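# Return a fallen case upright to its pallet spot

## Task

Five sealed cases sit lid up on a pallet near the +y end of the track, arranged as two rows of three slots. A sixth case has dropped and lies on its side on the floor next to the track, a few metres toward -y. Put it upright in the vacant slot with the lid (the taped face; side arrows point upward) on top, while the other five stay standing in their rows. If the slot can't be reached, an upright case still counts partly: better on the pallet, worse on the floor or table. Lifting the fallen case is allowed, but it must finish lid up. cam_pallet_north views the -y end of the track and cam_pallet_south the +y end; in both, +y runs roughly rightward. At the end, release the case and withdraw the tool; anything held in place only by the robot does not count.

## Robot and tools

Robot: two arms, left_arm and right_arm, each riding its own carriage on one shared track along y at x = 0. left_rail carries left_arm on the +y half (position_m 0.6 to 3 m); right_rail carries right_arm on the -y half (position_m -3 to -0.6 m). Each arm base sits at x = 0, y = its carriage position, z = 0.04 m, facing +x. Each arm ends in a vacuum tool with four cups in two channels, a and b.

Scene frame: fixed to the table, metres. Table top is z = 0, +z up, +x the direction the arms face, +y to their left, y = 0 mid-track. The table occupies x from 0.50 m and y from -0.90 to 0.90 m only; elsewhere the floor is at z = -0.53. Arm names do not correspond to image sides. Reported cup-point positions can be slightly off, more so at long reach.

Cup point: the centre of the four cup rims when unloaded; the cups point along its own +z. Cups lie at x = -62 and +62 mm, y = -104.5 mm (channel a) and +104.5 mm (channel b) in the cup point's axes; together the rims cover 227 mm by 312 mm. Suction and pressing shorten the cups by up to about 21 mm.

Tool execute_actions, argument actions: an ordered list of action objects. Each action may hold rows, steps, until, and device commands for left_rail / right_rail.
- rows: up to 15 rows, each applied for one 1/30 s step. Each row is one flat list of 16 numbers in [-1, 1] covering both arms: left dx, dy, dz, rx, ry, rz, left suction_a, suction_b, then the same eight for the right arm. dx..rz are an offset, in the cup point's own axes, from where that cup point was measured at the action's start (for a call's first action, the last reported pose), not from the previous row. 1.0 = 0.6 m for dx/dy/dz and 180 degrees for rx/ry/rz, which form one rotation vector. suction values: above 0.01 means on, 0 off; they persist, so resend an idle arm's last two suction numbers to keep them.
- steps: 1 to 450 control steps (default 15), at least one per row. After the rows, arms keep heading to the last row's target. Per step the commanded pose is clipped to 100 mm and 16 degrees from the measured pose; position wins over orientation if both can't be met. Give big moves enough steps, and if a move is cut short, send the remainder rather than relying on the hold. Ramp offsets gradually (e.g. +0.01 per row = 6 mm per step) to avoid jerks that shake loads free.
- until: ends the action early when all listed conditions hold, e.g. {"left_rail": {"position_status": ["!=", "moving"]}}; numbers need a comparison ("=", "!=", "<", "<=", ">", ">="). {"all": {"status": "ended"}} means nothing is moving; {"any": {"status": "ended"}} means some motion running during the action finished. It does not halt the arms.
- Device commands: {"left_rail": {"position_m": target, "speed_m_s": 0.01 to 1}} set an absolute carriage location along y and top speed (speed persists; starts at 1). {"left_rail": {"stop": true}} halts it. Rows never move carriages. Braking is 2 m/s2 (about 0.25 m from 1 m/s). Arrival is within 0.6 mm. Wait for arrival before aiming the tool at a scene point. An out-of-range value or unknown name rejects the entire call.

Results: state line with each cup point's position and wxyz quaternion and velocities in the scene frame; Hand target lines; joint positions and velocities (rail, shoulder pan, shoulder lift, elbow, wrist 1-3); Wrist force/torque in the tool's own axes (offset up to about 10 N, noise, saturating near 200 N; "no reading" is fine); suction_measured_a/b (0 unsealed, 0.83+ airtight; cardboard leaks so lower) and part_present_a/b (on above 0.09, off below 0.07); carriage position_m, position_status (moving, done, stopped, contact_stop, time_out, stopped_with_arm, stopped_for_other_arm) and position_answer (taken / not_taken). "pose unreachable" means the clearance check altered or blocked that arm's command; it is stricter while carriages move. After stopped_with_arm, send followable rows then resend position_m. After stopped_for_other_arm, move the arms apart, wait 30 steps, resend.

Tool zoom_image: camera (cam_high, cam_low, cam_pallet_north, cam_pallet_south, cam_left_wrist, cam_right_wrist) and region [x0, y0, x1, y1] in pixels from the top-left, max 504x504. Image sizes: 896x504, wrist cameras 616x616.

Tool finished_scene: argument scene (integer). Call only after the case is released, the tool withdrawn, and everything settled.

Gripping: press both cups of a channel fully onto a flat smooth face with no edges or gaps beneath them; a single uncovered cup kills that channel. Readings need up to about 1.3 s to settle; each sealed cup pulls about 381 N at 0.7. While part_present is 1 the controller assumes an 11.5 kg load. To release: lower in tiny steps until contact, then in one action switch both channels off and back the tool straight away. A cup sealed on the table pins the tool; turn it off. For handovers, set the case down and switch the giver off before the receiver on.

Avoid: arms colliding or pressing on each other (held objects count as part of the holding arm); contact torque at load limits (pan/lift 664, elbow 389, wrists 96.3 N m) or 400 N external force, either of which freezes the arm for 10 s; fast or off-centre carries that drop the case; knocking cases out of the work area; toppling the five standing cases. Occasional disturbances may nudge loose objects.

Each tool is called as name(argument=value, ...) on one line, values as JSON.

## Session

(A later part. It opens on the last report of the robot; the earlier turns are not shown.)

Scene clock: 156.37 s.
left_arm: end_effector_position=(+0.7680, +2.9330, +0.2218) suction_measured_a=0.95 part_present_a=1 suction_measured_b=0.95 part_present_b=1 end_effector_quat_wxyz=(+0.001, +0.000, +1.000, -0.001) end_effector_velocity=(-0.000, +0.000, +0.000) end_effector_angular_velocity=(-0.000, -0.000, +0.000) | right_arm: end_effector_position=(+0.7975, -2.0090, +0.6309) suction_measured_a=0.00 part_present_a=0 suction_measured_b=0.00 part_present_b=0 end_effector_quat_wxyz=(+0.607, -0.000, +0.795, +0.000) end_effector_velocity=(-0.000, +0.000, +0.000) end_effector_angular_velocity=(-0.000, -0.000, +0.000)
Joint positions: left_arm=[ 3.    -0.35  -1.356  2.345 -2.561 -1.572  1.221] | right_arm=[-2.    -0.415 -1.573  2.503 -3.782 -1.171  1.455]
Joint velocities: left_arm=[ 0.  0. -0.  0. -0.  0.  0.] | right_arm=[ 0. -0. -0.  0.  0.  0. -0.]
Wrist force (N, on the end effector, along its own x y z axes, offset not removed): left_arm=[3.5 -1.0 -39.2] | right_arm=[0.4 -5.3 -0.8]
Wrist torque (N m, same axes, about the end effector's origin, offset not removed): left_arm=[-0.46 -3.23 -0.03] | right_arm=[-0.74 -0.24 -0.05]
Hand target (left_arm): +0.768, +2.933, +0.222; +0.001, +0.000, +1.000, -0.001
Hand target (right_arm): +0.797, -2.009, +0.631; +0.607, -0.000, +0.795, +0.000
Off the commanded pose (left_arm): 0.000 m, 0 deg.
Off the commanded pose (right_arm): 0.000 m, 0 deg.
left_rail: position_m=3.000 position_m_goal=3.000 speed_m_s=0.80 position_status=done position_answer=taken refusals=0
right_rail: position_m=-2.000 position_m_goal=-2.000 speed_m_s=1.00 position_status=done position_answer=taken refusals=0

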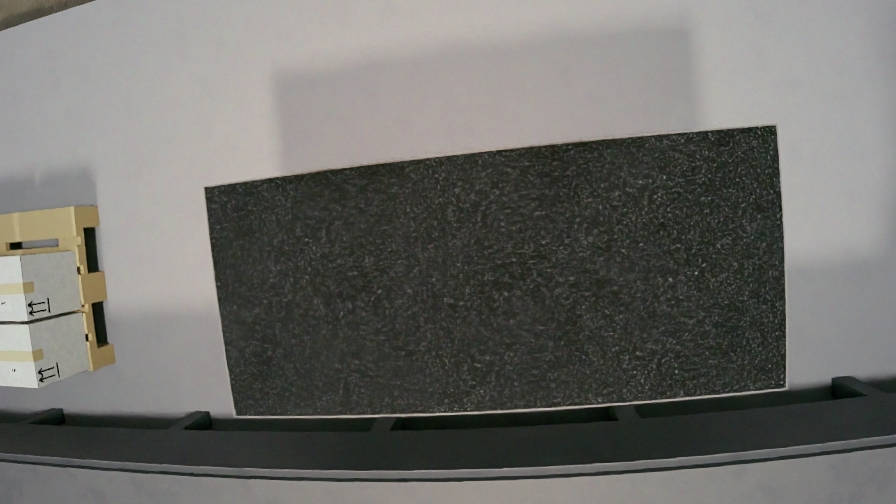

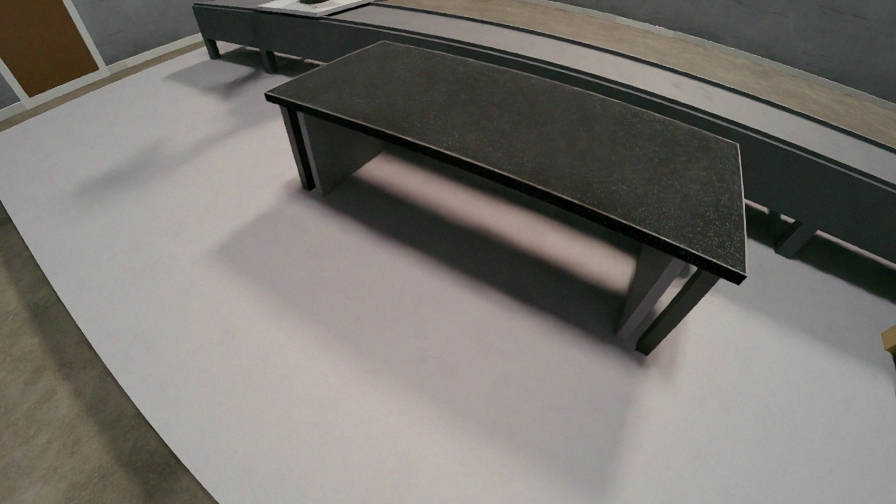

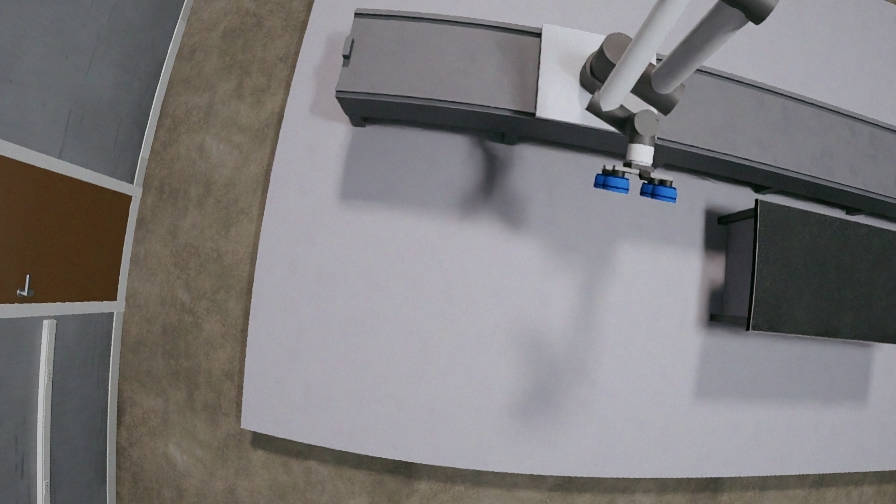

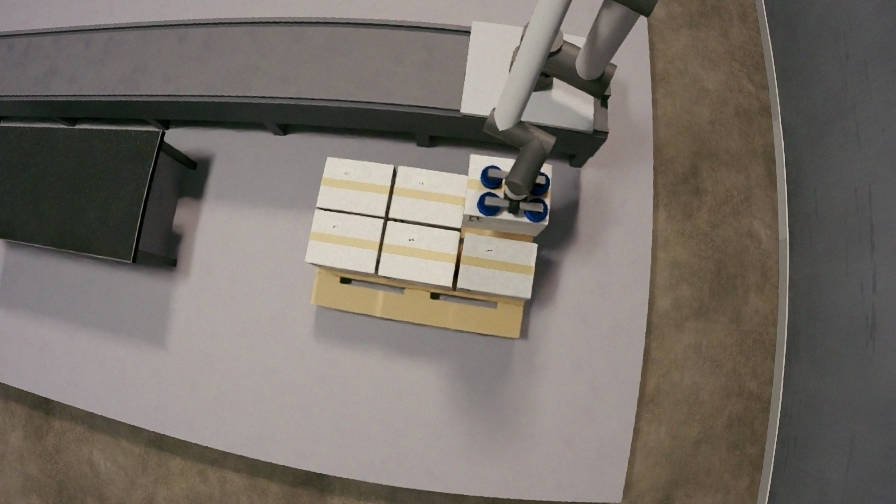

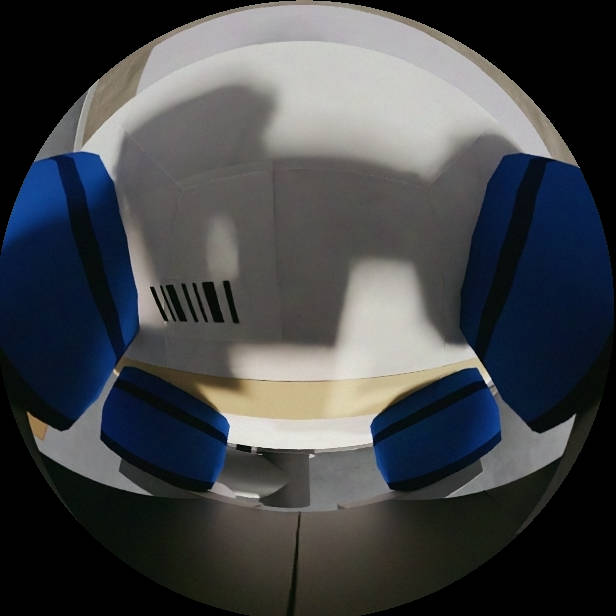

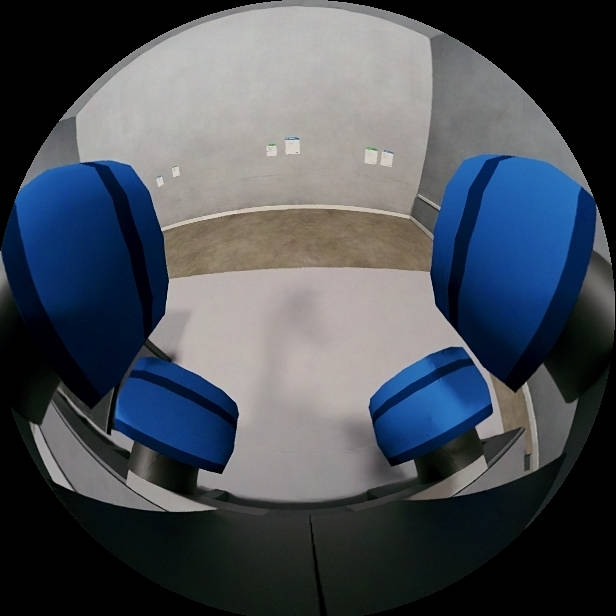

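execute_actions(actions=[{"rows":[[0.01,0.01,0,0,0,0.015,1,1,0,0,0,0,0,0,0,0]],"steps":20},{"rows":[[0,0,0.03,0,0,0,1,1,0,0,0,0,0,0,0,0],[0,0,0.06,0,0,0,1,1,0,0,0,0,0,0,0,0],[0,0,0.09,0,0,0,1,1,0,0,0,0,0,0,0,0],[0,0,0.12,0,0,0,1,1,0,0,0,0,0,0,0,0],[0,0,0.15,0,0,0,1,1,0,0,0,0,0,0,0,0],[0,0,0.18,0,0,0,1,1,0,0,0,0,0,0,0,0],[0,0,0.21,0,0,0,1,1,0,0,0,0,0,0,0,0],[0,0,0.24,0,0,0,1,1,0,0,0,0,0,0,0,0],[0,0,0.27,0,0,0,1,1,0,0,0,0,0,0,0,0],[0,0,0.3,0,0,0,1,1,0,0,0,0,0,0,0,0]],"steps":50}])

zoom_image(camera="cam_pallet_south", region=[380,120,620,300])

Scene clock: 166.07 s.
left_arm: end_effector_position=(+0.7624, +2.9389, +0.0417) suction_measured_a=0.95 part_present_a=1 suction_measured_b=0.95 part_present_b=1 end_effector_quat_wxyz=(+0.001, +0.023, +1.000, -0.001) end_effector_velocity=(-0.000, +0.000, -0.000) end_effector_angular_velocity=(+0.000, +0.000, +0.000) | right_arm: end_effector_position=(+0.7975, -2.0090, +0.6309) suction_measured_a=0.00 part_present_a=0 suction_measured_b=0.00 part_present_b=0 end_effector_quat_wxyz=(+0.607, -0.000, +0.795, +0.000) end_effector_velocity=(+0.000, -0.000, -0.000) end_effector_angular_velocity=(+0.000, +0.000, -0.000)
Joint positions: left_arm=[ 3.    -0.345 -1.082  2.413 -2.903 -1.572  1.272] | right_arm=[-2.    -0.415 -1.573  2.503 -3.782 -1.171  1.455]
Joint velocities: left_arm=[ 0.  0.  0.  0. -0.  0. -0.] | right_arm=[ 0. -0.  0. -0. -0.  0.  0.]
Wrist force (N, on the end effector, along its own x y z axes, offset not removed): left_arm=[1.0 -2.4 -39.1] | right_arm=[-4.0 -10.9 2.6]
Wrist torque (N m, same axes, about the end effector's origin, offset not removed): left_arm=[-0.61 -2.97 -0.09] | right_arm=[-1.54 0.24 -0.26]
Hand target (left_arm): +0.762, +2.939, +0.042; +0.001, +0.023, +1.000, -0.001
Hand target (right_arm): +0.797, -2.009, +0.631; +0.607, -0.000, +0.795, +0.000
Off the commanded pose (left_arm): 0.000 m, 0 deg.
Off the commanded pose (right_arm): 0.000 m, 0 deg.
left_rail: position_m=3.000 position_m_goal=3.000 speed_m_s=0.80 position_status=done position_answer=taken refusals=0
right_rail: position_m=-2.000 position_m_goal=-2.000 speed_m_s=1.00 position_status=done position_answer=taken refusals=0

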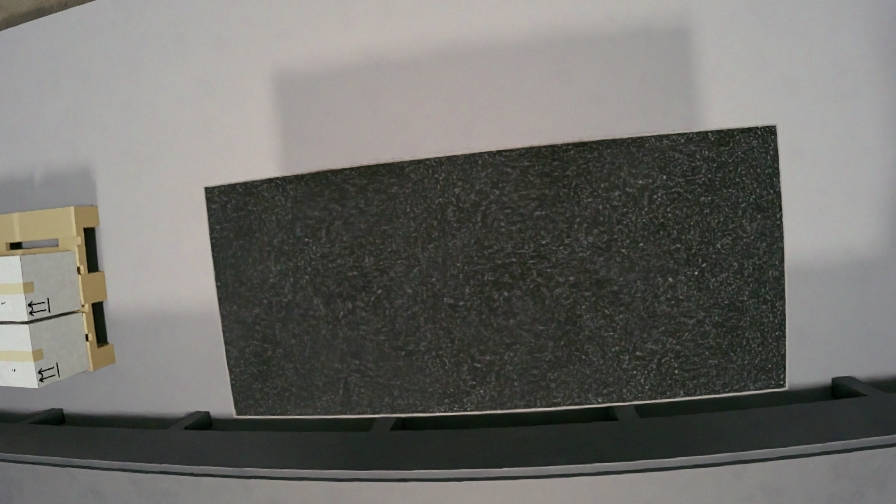

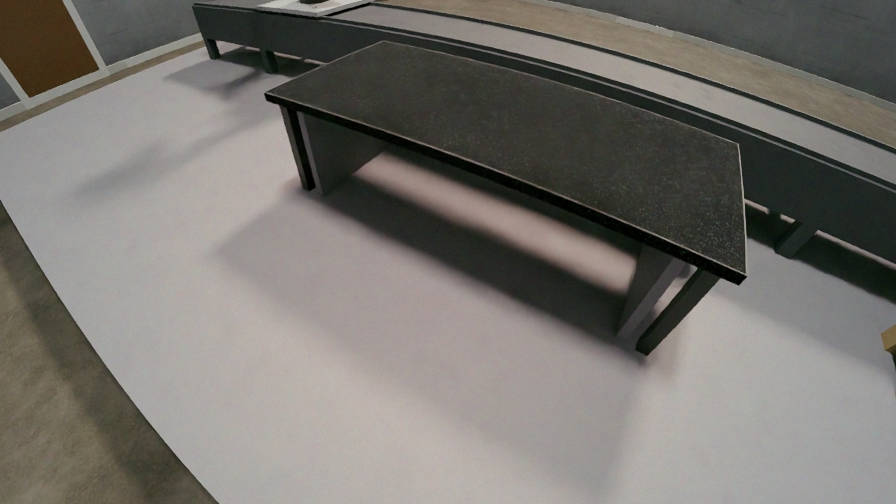

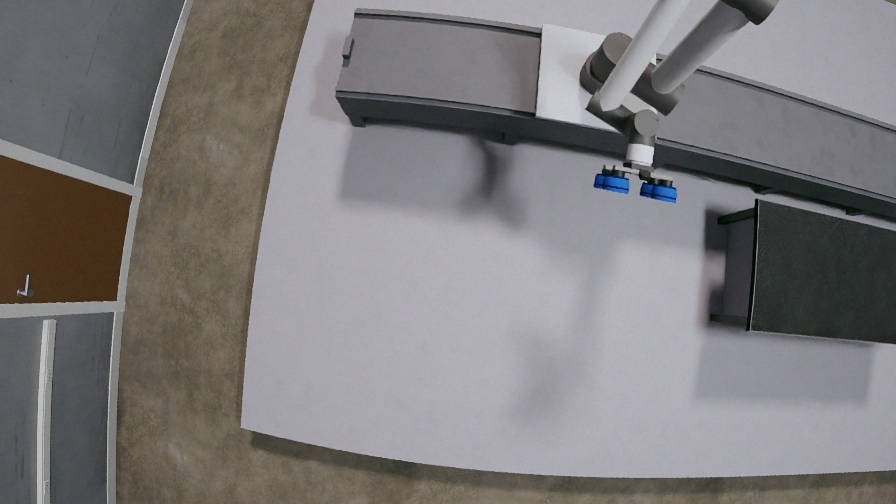

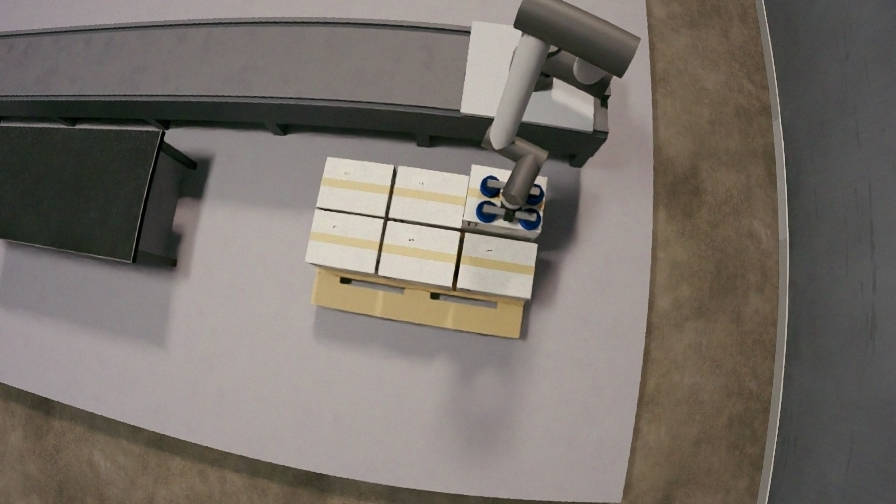

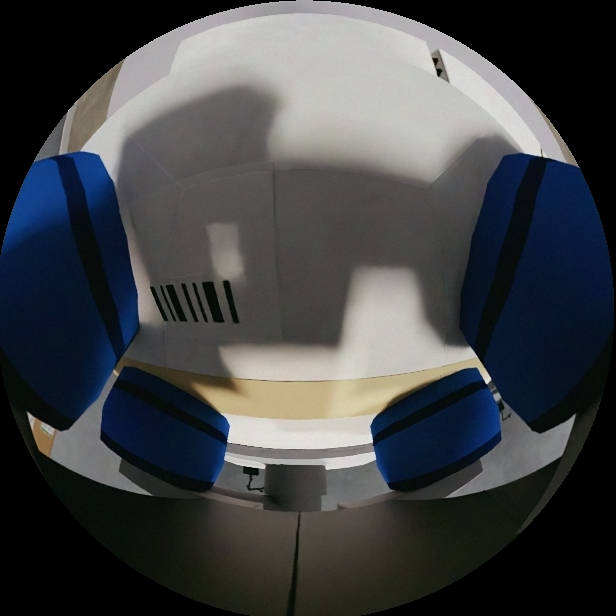

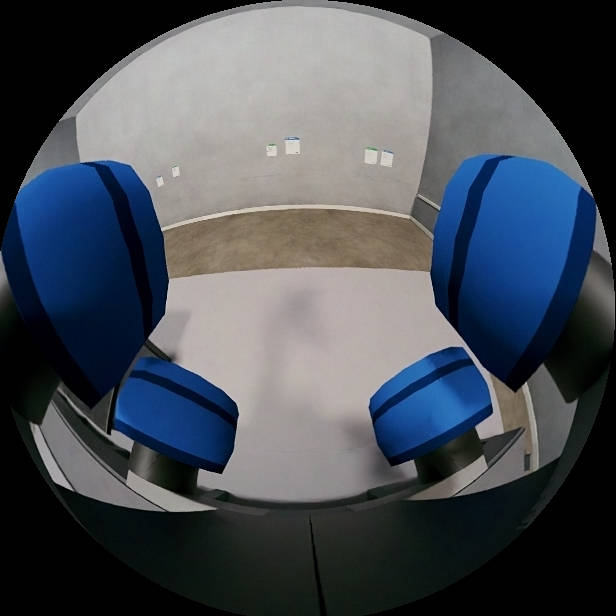

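Region (380, 120, 620, 300) of cam_pallet_south's 896x504 image, scaled by 2.100, with more detail than that image has; it fills the top 378 rows of this view, and the rest is white.

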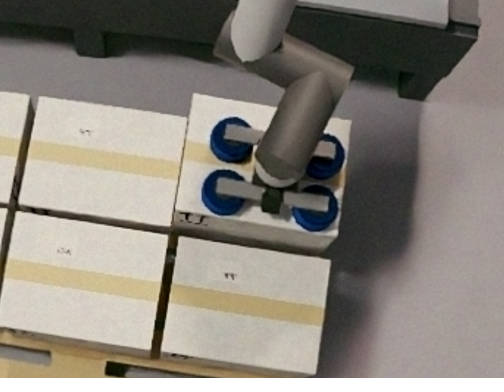

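Going in freely. Continue.

execute_actions(actions=[{"rows":[[0,0,0.03,0,0,0,1,1,0,0,0,0,0,0,0,0],[0,0,0.06,0,0,0,1,1,0,0,0,0,0,0,0,0],[0,0,0.09,0,0,0,1,1,0,0,0,0,0,0,0,0],[0,0,0.12,0,0,0,1,1,0,0,0,0,0,0,0,0],[0,0,0.15,0,0,0,1,1,0,0,0,0,0,0,0,0],[0,0,0.18,0,0,0,1,1,0,0,0,0,0,0,0,0],[0,0,0.2,0,0,0,1,1,0,0,0,0,0,0,0,0],[0,0,0.22,0,0,0,1,1,0,0,0,0,0,0,0,0],[0,0,0.235,0,0,0,1,1,0,0,0,0,0,0,0,0],[0,0,0.25,0,0,0,1,1,0,0,0,0,0,0,0,0]],"steps":45}])

zoom_image(camera="cam_pallet_south", region=[380,120,620,300])

Scene clock: 174.07 s.
left_arm: end_effector_position=(+0.7626, +2.9389, -0.1084) suction_measured_a=0.95 part_present_a=1 suction_measured_b=0.95 part_present_b=1 end_effector_quat_wxyz=(+0.001, +0.023, +1.000, -0.001) end_effector_velocity=(-0.000, +0.000, -0.000) end_effector_angular_velocity=(+0.000, +0.000, +0.000) | right_arm: end_effector_position=(+0.7975, -2.0090, +0.6309) suction_measured_a=0.00 part_present_a=0 suction_measured_b=0.00 part_present_b=0 end_effector_quat_wxyz=(+0.607, -0.000, +0.795, +0.000) end_effector_velocity=(+0.000, -0.000, -0.000) end_effector_angular_velocity=(-0.000, +0.000, +0.000)
Joint positions: left_arm=[ 3.    -0.345 -0.823  2.404 -3.154 -1.572  1.272] | right_arm=[-2.    -0.415 -1.573  2.503 -3.782 -1.171  1.455]
Joint velocities: left_arm=[ 0.  0.  0. -0. -0. -0.  0.] | right_arm=[ 0.  0.  0. -0.  0. -0. -0.]
Wrist force (N, on the end effector, along its own x y z axes, offset not removed): left_arm=[2.6 3.0 -39.1] | right_arm=[-3.5 -10.4 0.3]
Wrist torque (N m, same axes, about the end effector's origin, offset not removed): left_arm=[-0.04 -3.11 -0.06] | right_arm=[-1.41 0.11 -0.20]
Hand target (left_arm): +0.763, +2.939, -0.108; +0.001, +0.023, +1.000, -0.001
Hand target (right_arm): +0.797, -2.009, +0.631; +0.607, -0.000, +0.795, +0.000
Off the commanded pose (left_arm): 0.000 m, 0 deg.
Off the commanded pose (right_arm): 0.000 m, 0 deg.
left_rail: position_m=3.000 position_m_goal=3.000 speed_m_s=0.80 position_status=done position_answer=taken refusals=0
right_rail: position_m=-2.000 position_m_goal=-2.000 speed_m_s=1.00 position_status=done position_answer=taken refusals=0

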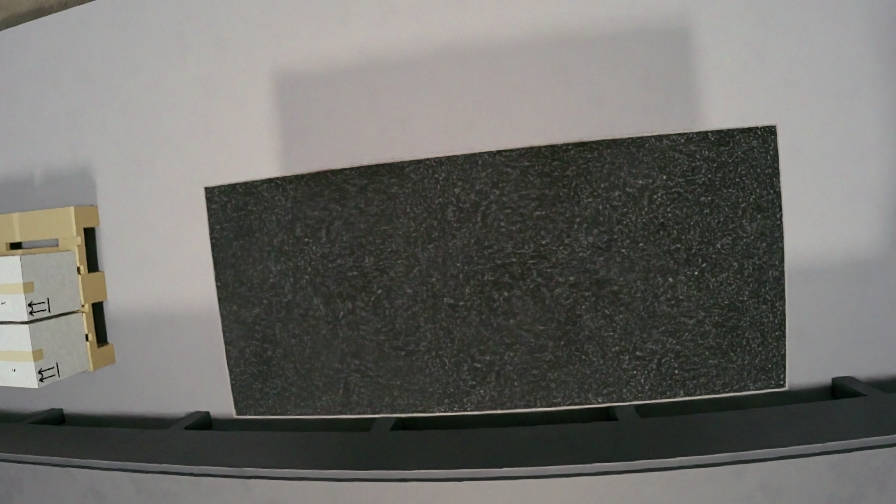

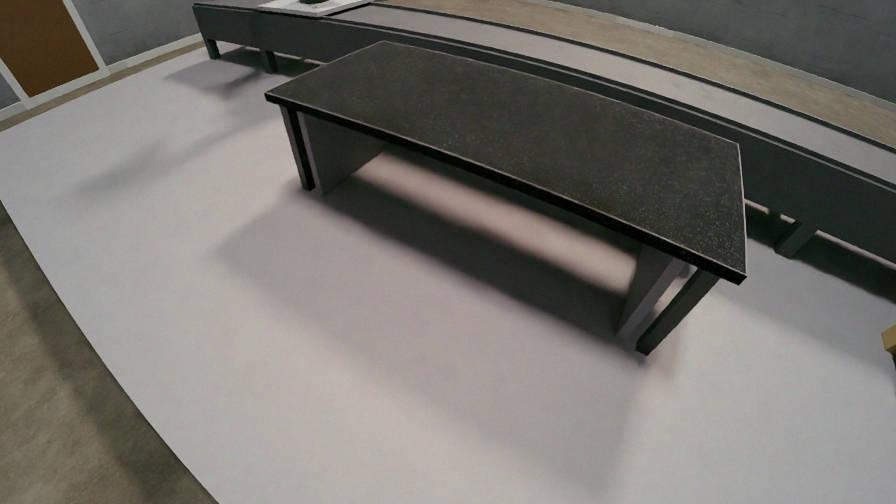

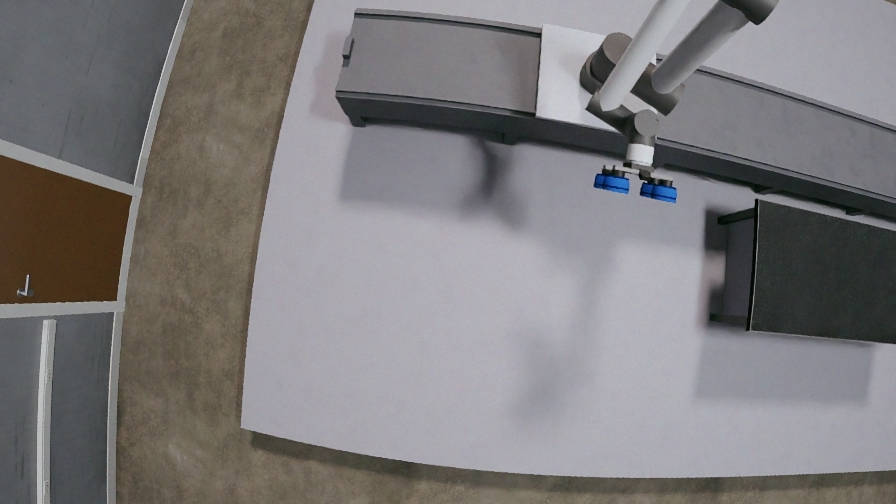

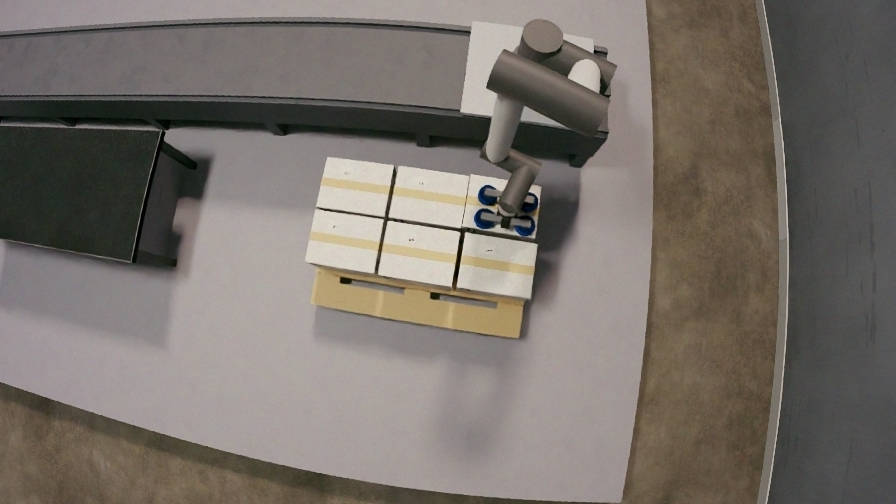

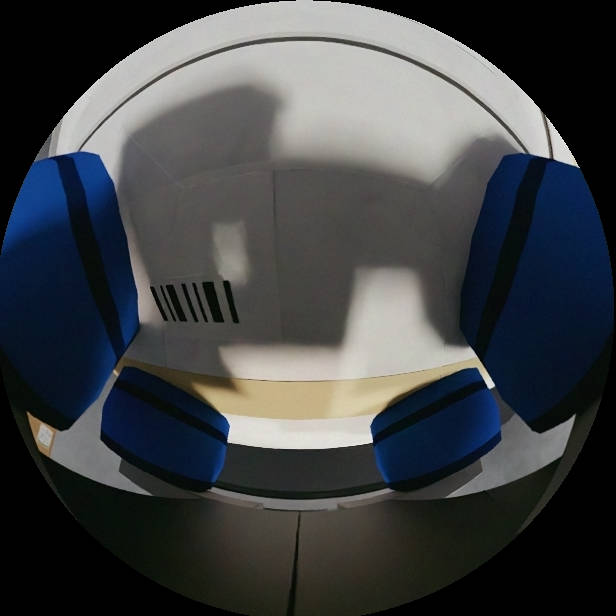

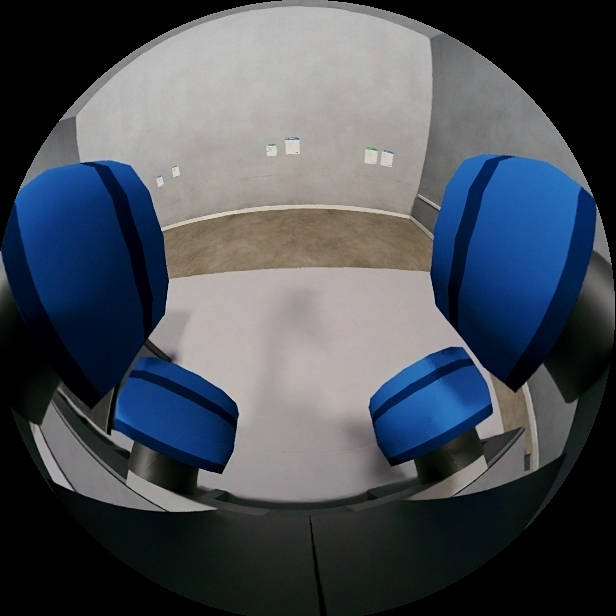

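Region (380, 120, 620, 300) of cam_pallet_south's 896x504 image, scaled by 2.100, with more detail than that image has; it fills the top 378 rows of this view, and the rest is white.

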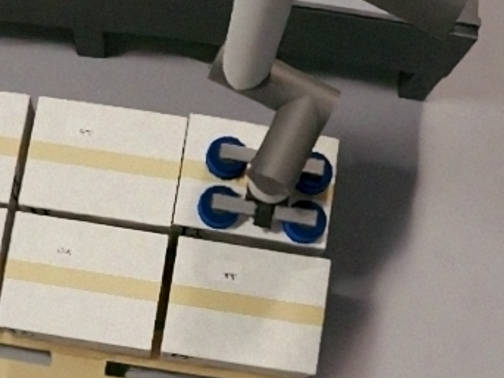

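Aligned. Lower the final bit, release and lift.

execute_actions(actions=[{"rows":[[0,0,0.006,0,0,0,1,1,0,0,0,0,0,0,0,0],[0,0,0.012,0,0,0,1,1,0,0,0,0,0,0,0,0],[0,0,0.018,0,0,0,1,1,0,0,0,0,0,0,0,0]],"steps":20},{"rows":[[0,0,-0.02,0,0,0,0,0,0,0,0,0,0,0,0,0],[0,0,-0.04,0,0,0,0,0,0,0,0,0,0,0,0,0],[0,0,-0.06,0,0,0,0,0,0,0,0,0,0,0,0,0],[0,0,-0.06,0,0,0,0,0,0,0,0,0,0,0,0,0],[0,0,-0.06,0,0,0,0,0,0,0,0,0,0,0,0,0],[0,0,-0.06,0,0,0,0,0,0,0,0,0,0,0,0,0],[0,0,-0.06,0,0,0,0,0,0,0,0,0,0,0,0,0],[0,0,-0.06,0,0,0,0,0,0,0,0,0,0,0,0,0],[0,0,-0.15,0,0,0,0,0,0,0,0,0,0,0,0,0],[0,0,-0.3,0,0,0,0,0,0,0,0,0,0,0,0,0],[0,0,-0.6,0,0,0,0,0,0,0,0,0,0,0,0,0]],"steps":60}])

Scene clock: 184.70 s.
left_arm: end_effector_position=(+0.7620, +2.9390, +0.2410) suction_measured_a=0.00 part_present_a=0 suction_measured_b=0.00 part_present_b=0 end_effector_quat_wxyz=(+0.001, +0.023, +1.000, -0.001) end_effector_velocity=(+0.000, -0.000, +0.000) end_effector_angular_velocity=(-0.000, -0.000, -0.000) | right_arm: end_effector_position=(+0.7975, -2.0090, +0.6309) suction_measured_a=0.00 part_present_a=0 suction_measured_b=0.00 part_present_b=0 end_effector_quat_wxyz=(+0.607, -0.000, +0.795, +0.000) end_effector_velocity=(-0.000, +0.000, +0.000) end_effector_angular_velocity=(-0.000, -0.000, +0.000)
Joint positions: left_arm=[ 3.    -0.345 -1.388  2.343 -2.528 -1.572  1.272] | right_arm=[-2.    -0.415 -1.573  2.503 -3.782 -1.171  1.455]
Joint velocities: left_arm=[ 0. -0. -0. -0.  0. -0. -0.] | right_arm=[ 0.  0. -0.  0. -0. -0.  0.]
Wrist force (N, on the end effector, along its own x y z axes, offset not removed): left_arm=[1.8 1.0 -2.0] | right_arm=[-5.1 -11.0 2.1]
Wrist torque (N m, same axes, about the end effector's origin, offset not removed): left_arm=[-0.18 -0.24 -0.06] | right_arm=[-1.49 0.40 -0.26]
Hand target (left_arm): +0.762, +2.939, +0.241; +0.001, +0.023, +1.000, -0.001
Hand target (right_arm): +0.797, -2.009, +0.631; +0.607, -0.000, +0.795, +0.000
Off the commanded pose (left_arm): 0.000 m, 0 deg.
Off the commanded pose (right_arm): 0.000 m, 0 deg.
left_rail: position_m=3.000 position_m_goal=3.000 speed_m_s=0.80 position_status=done position_answer=taken refusals=0
right_rail: position_m=-2.000 position_m_goal=-2.000 speed_m_s=1.00 position_status=done position_answer=taken refusals=0

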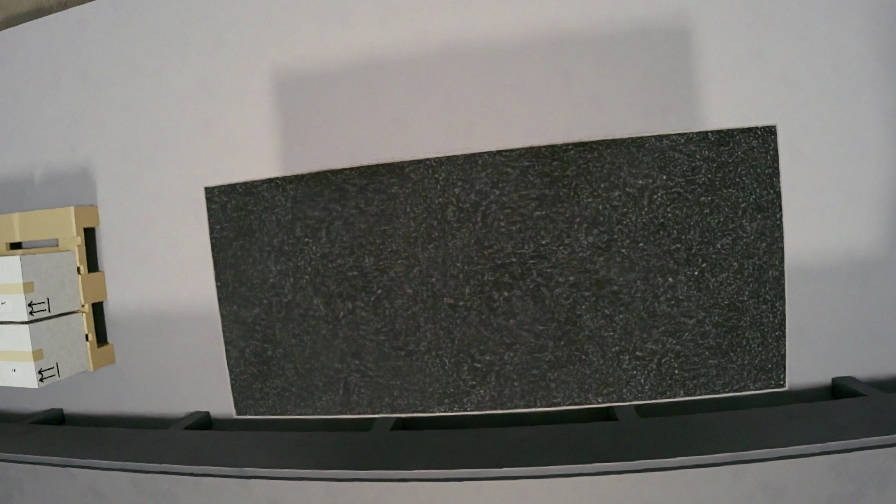

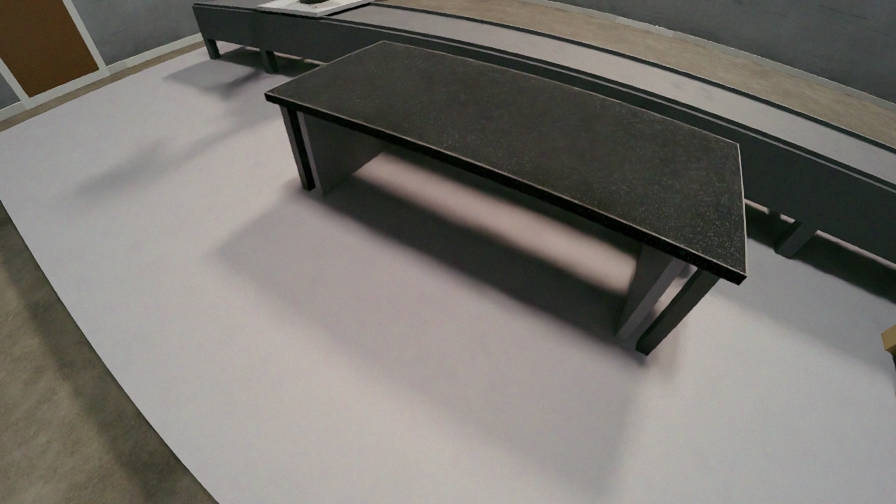

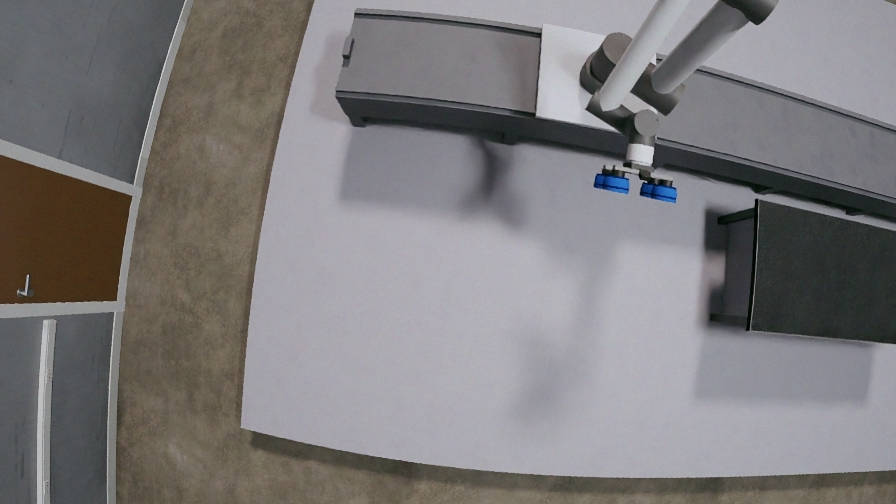

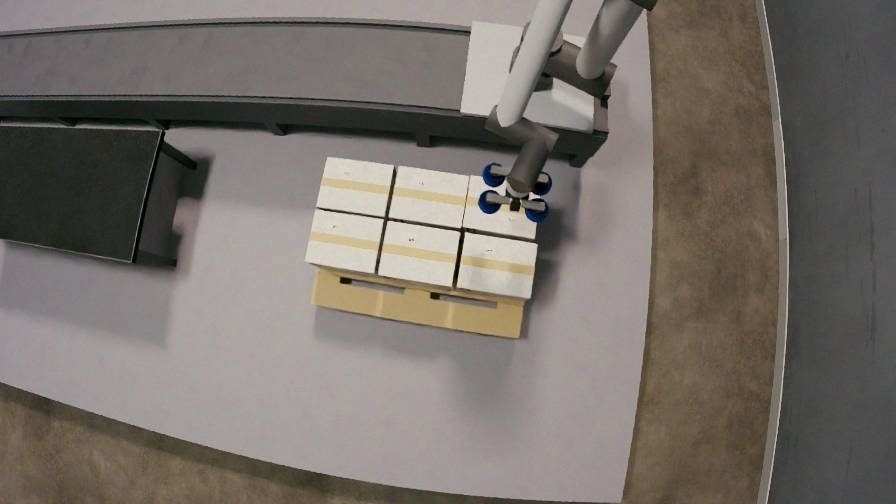

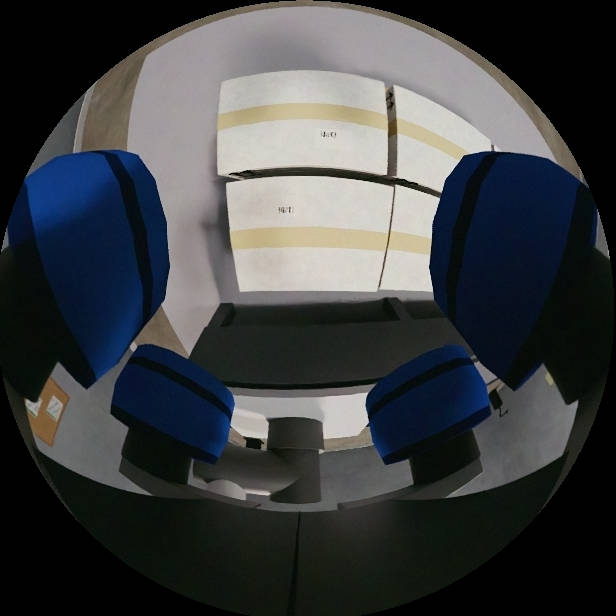

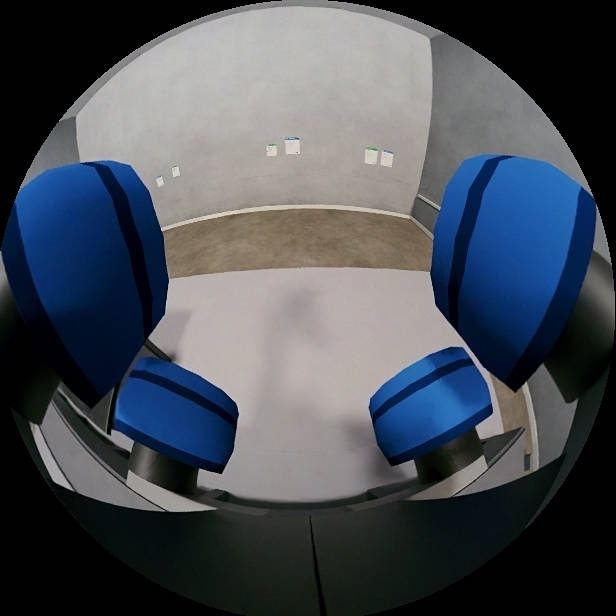

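finished_scene(scene=2)

The scene is finished: the task was done.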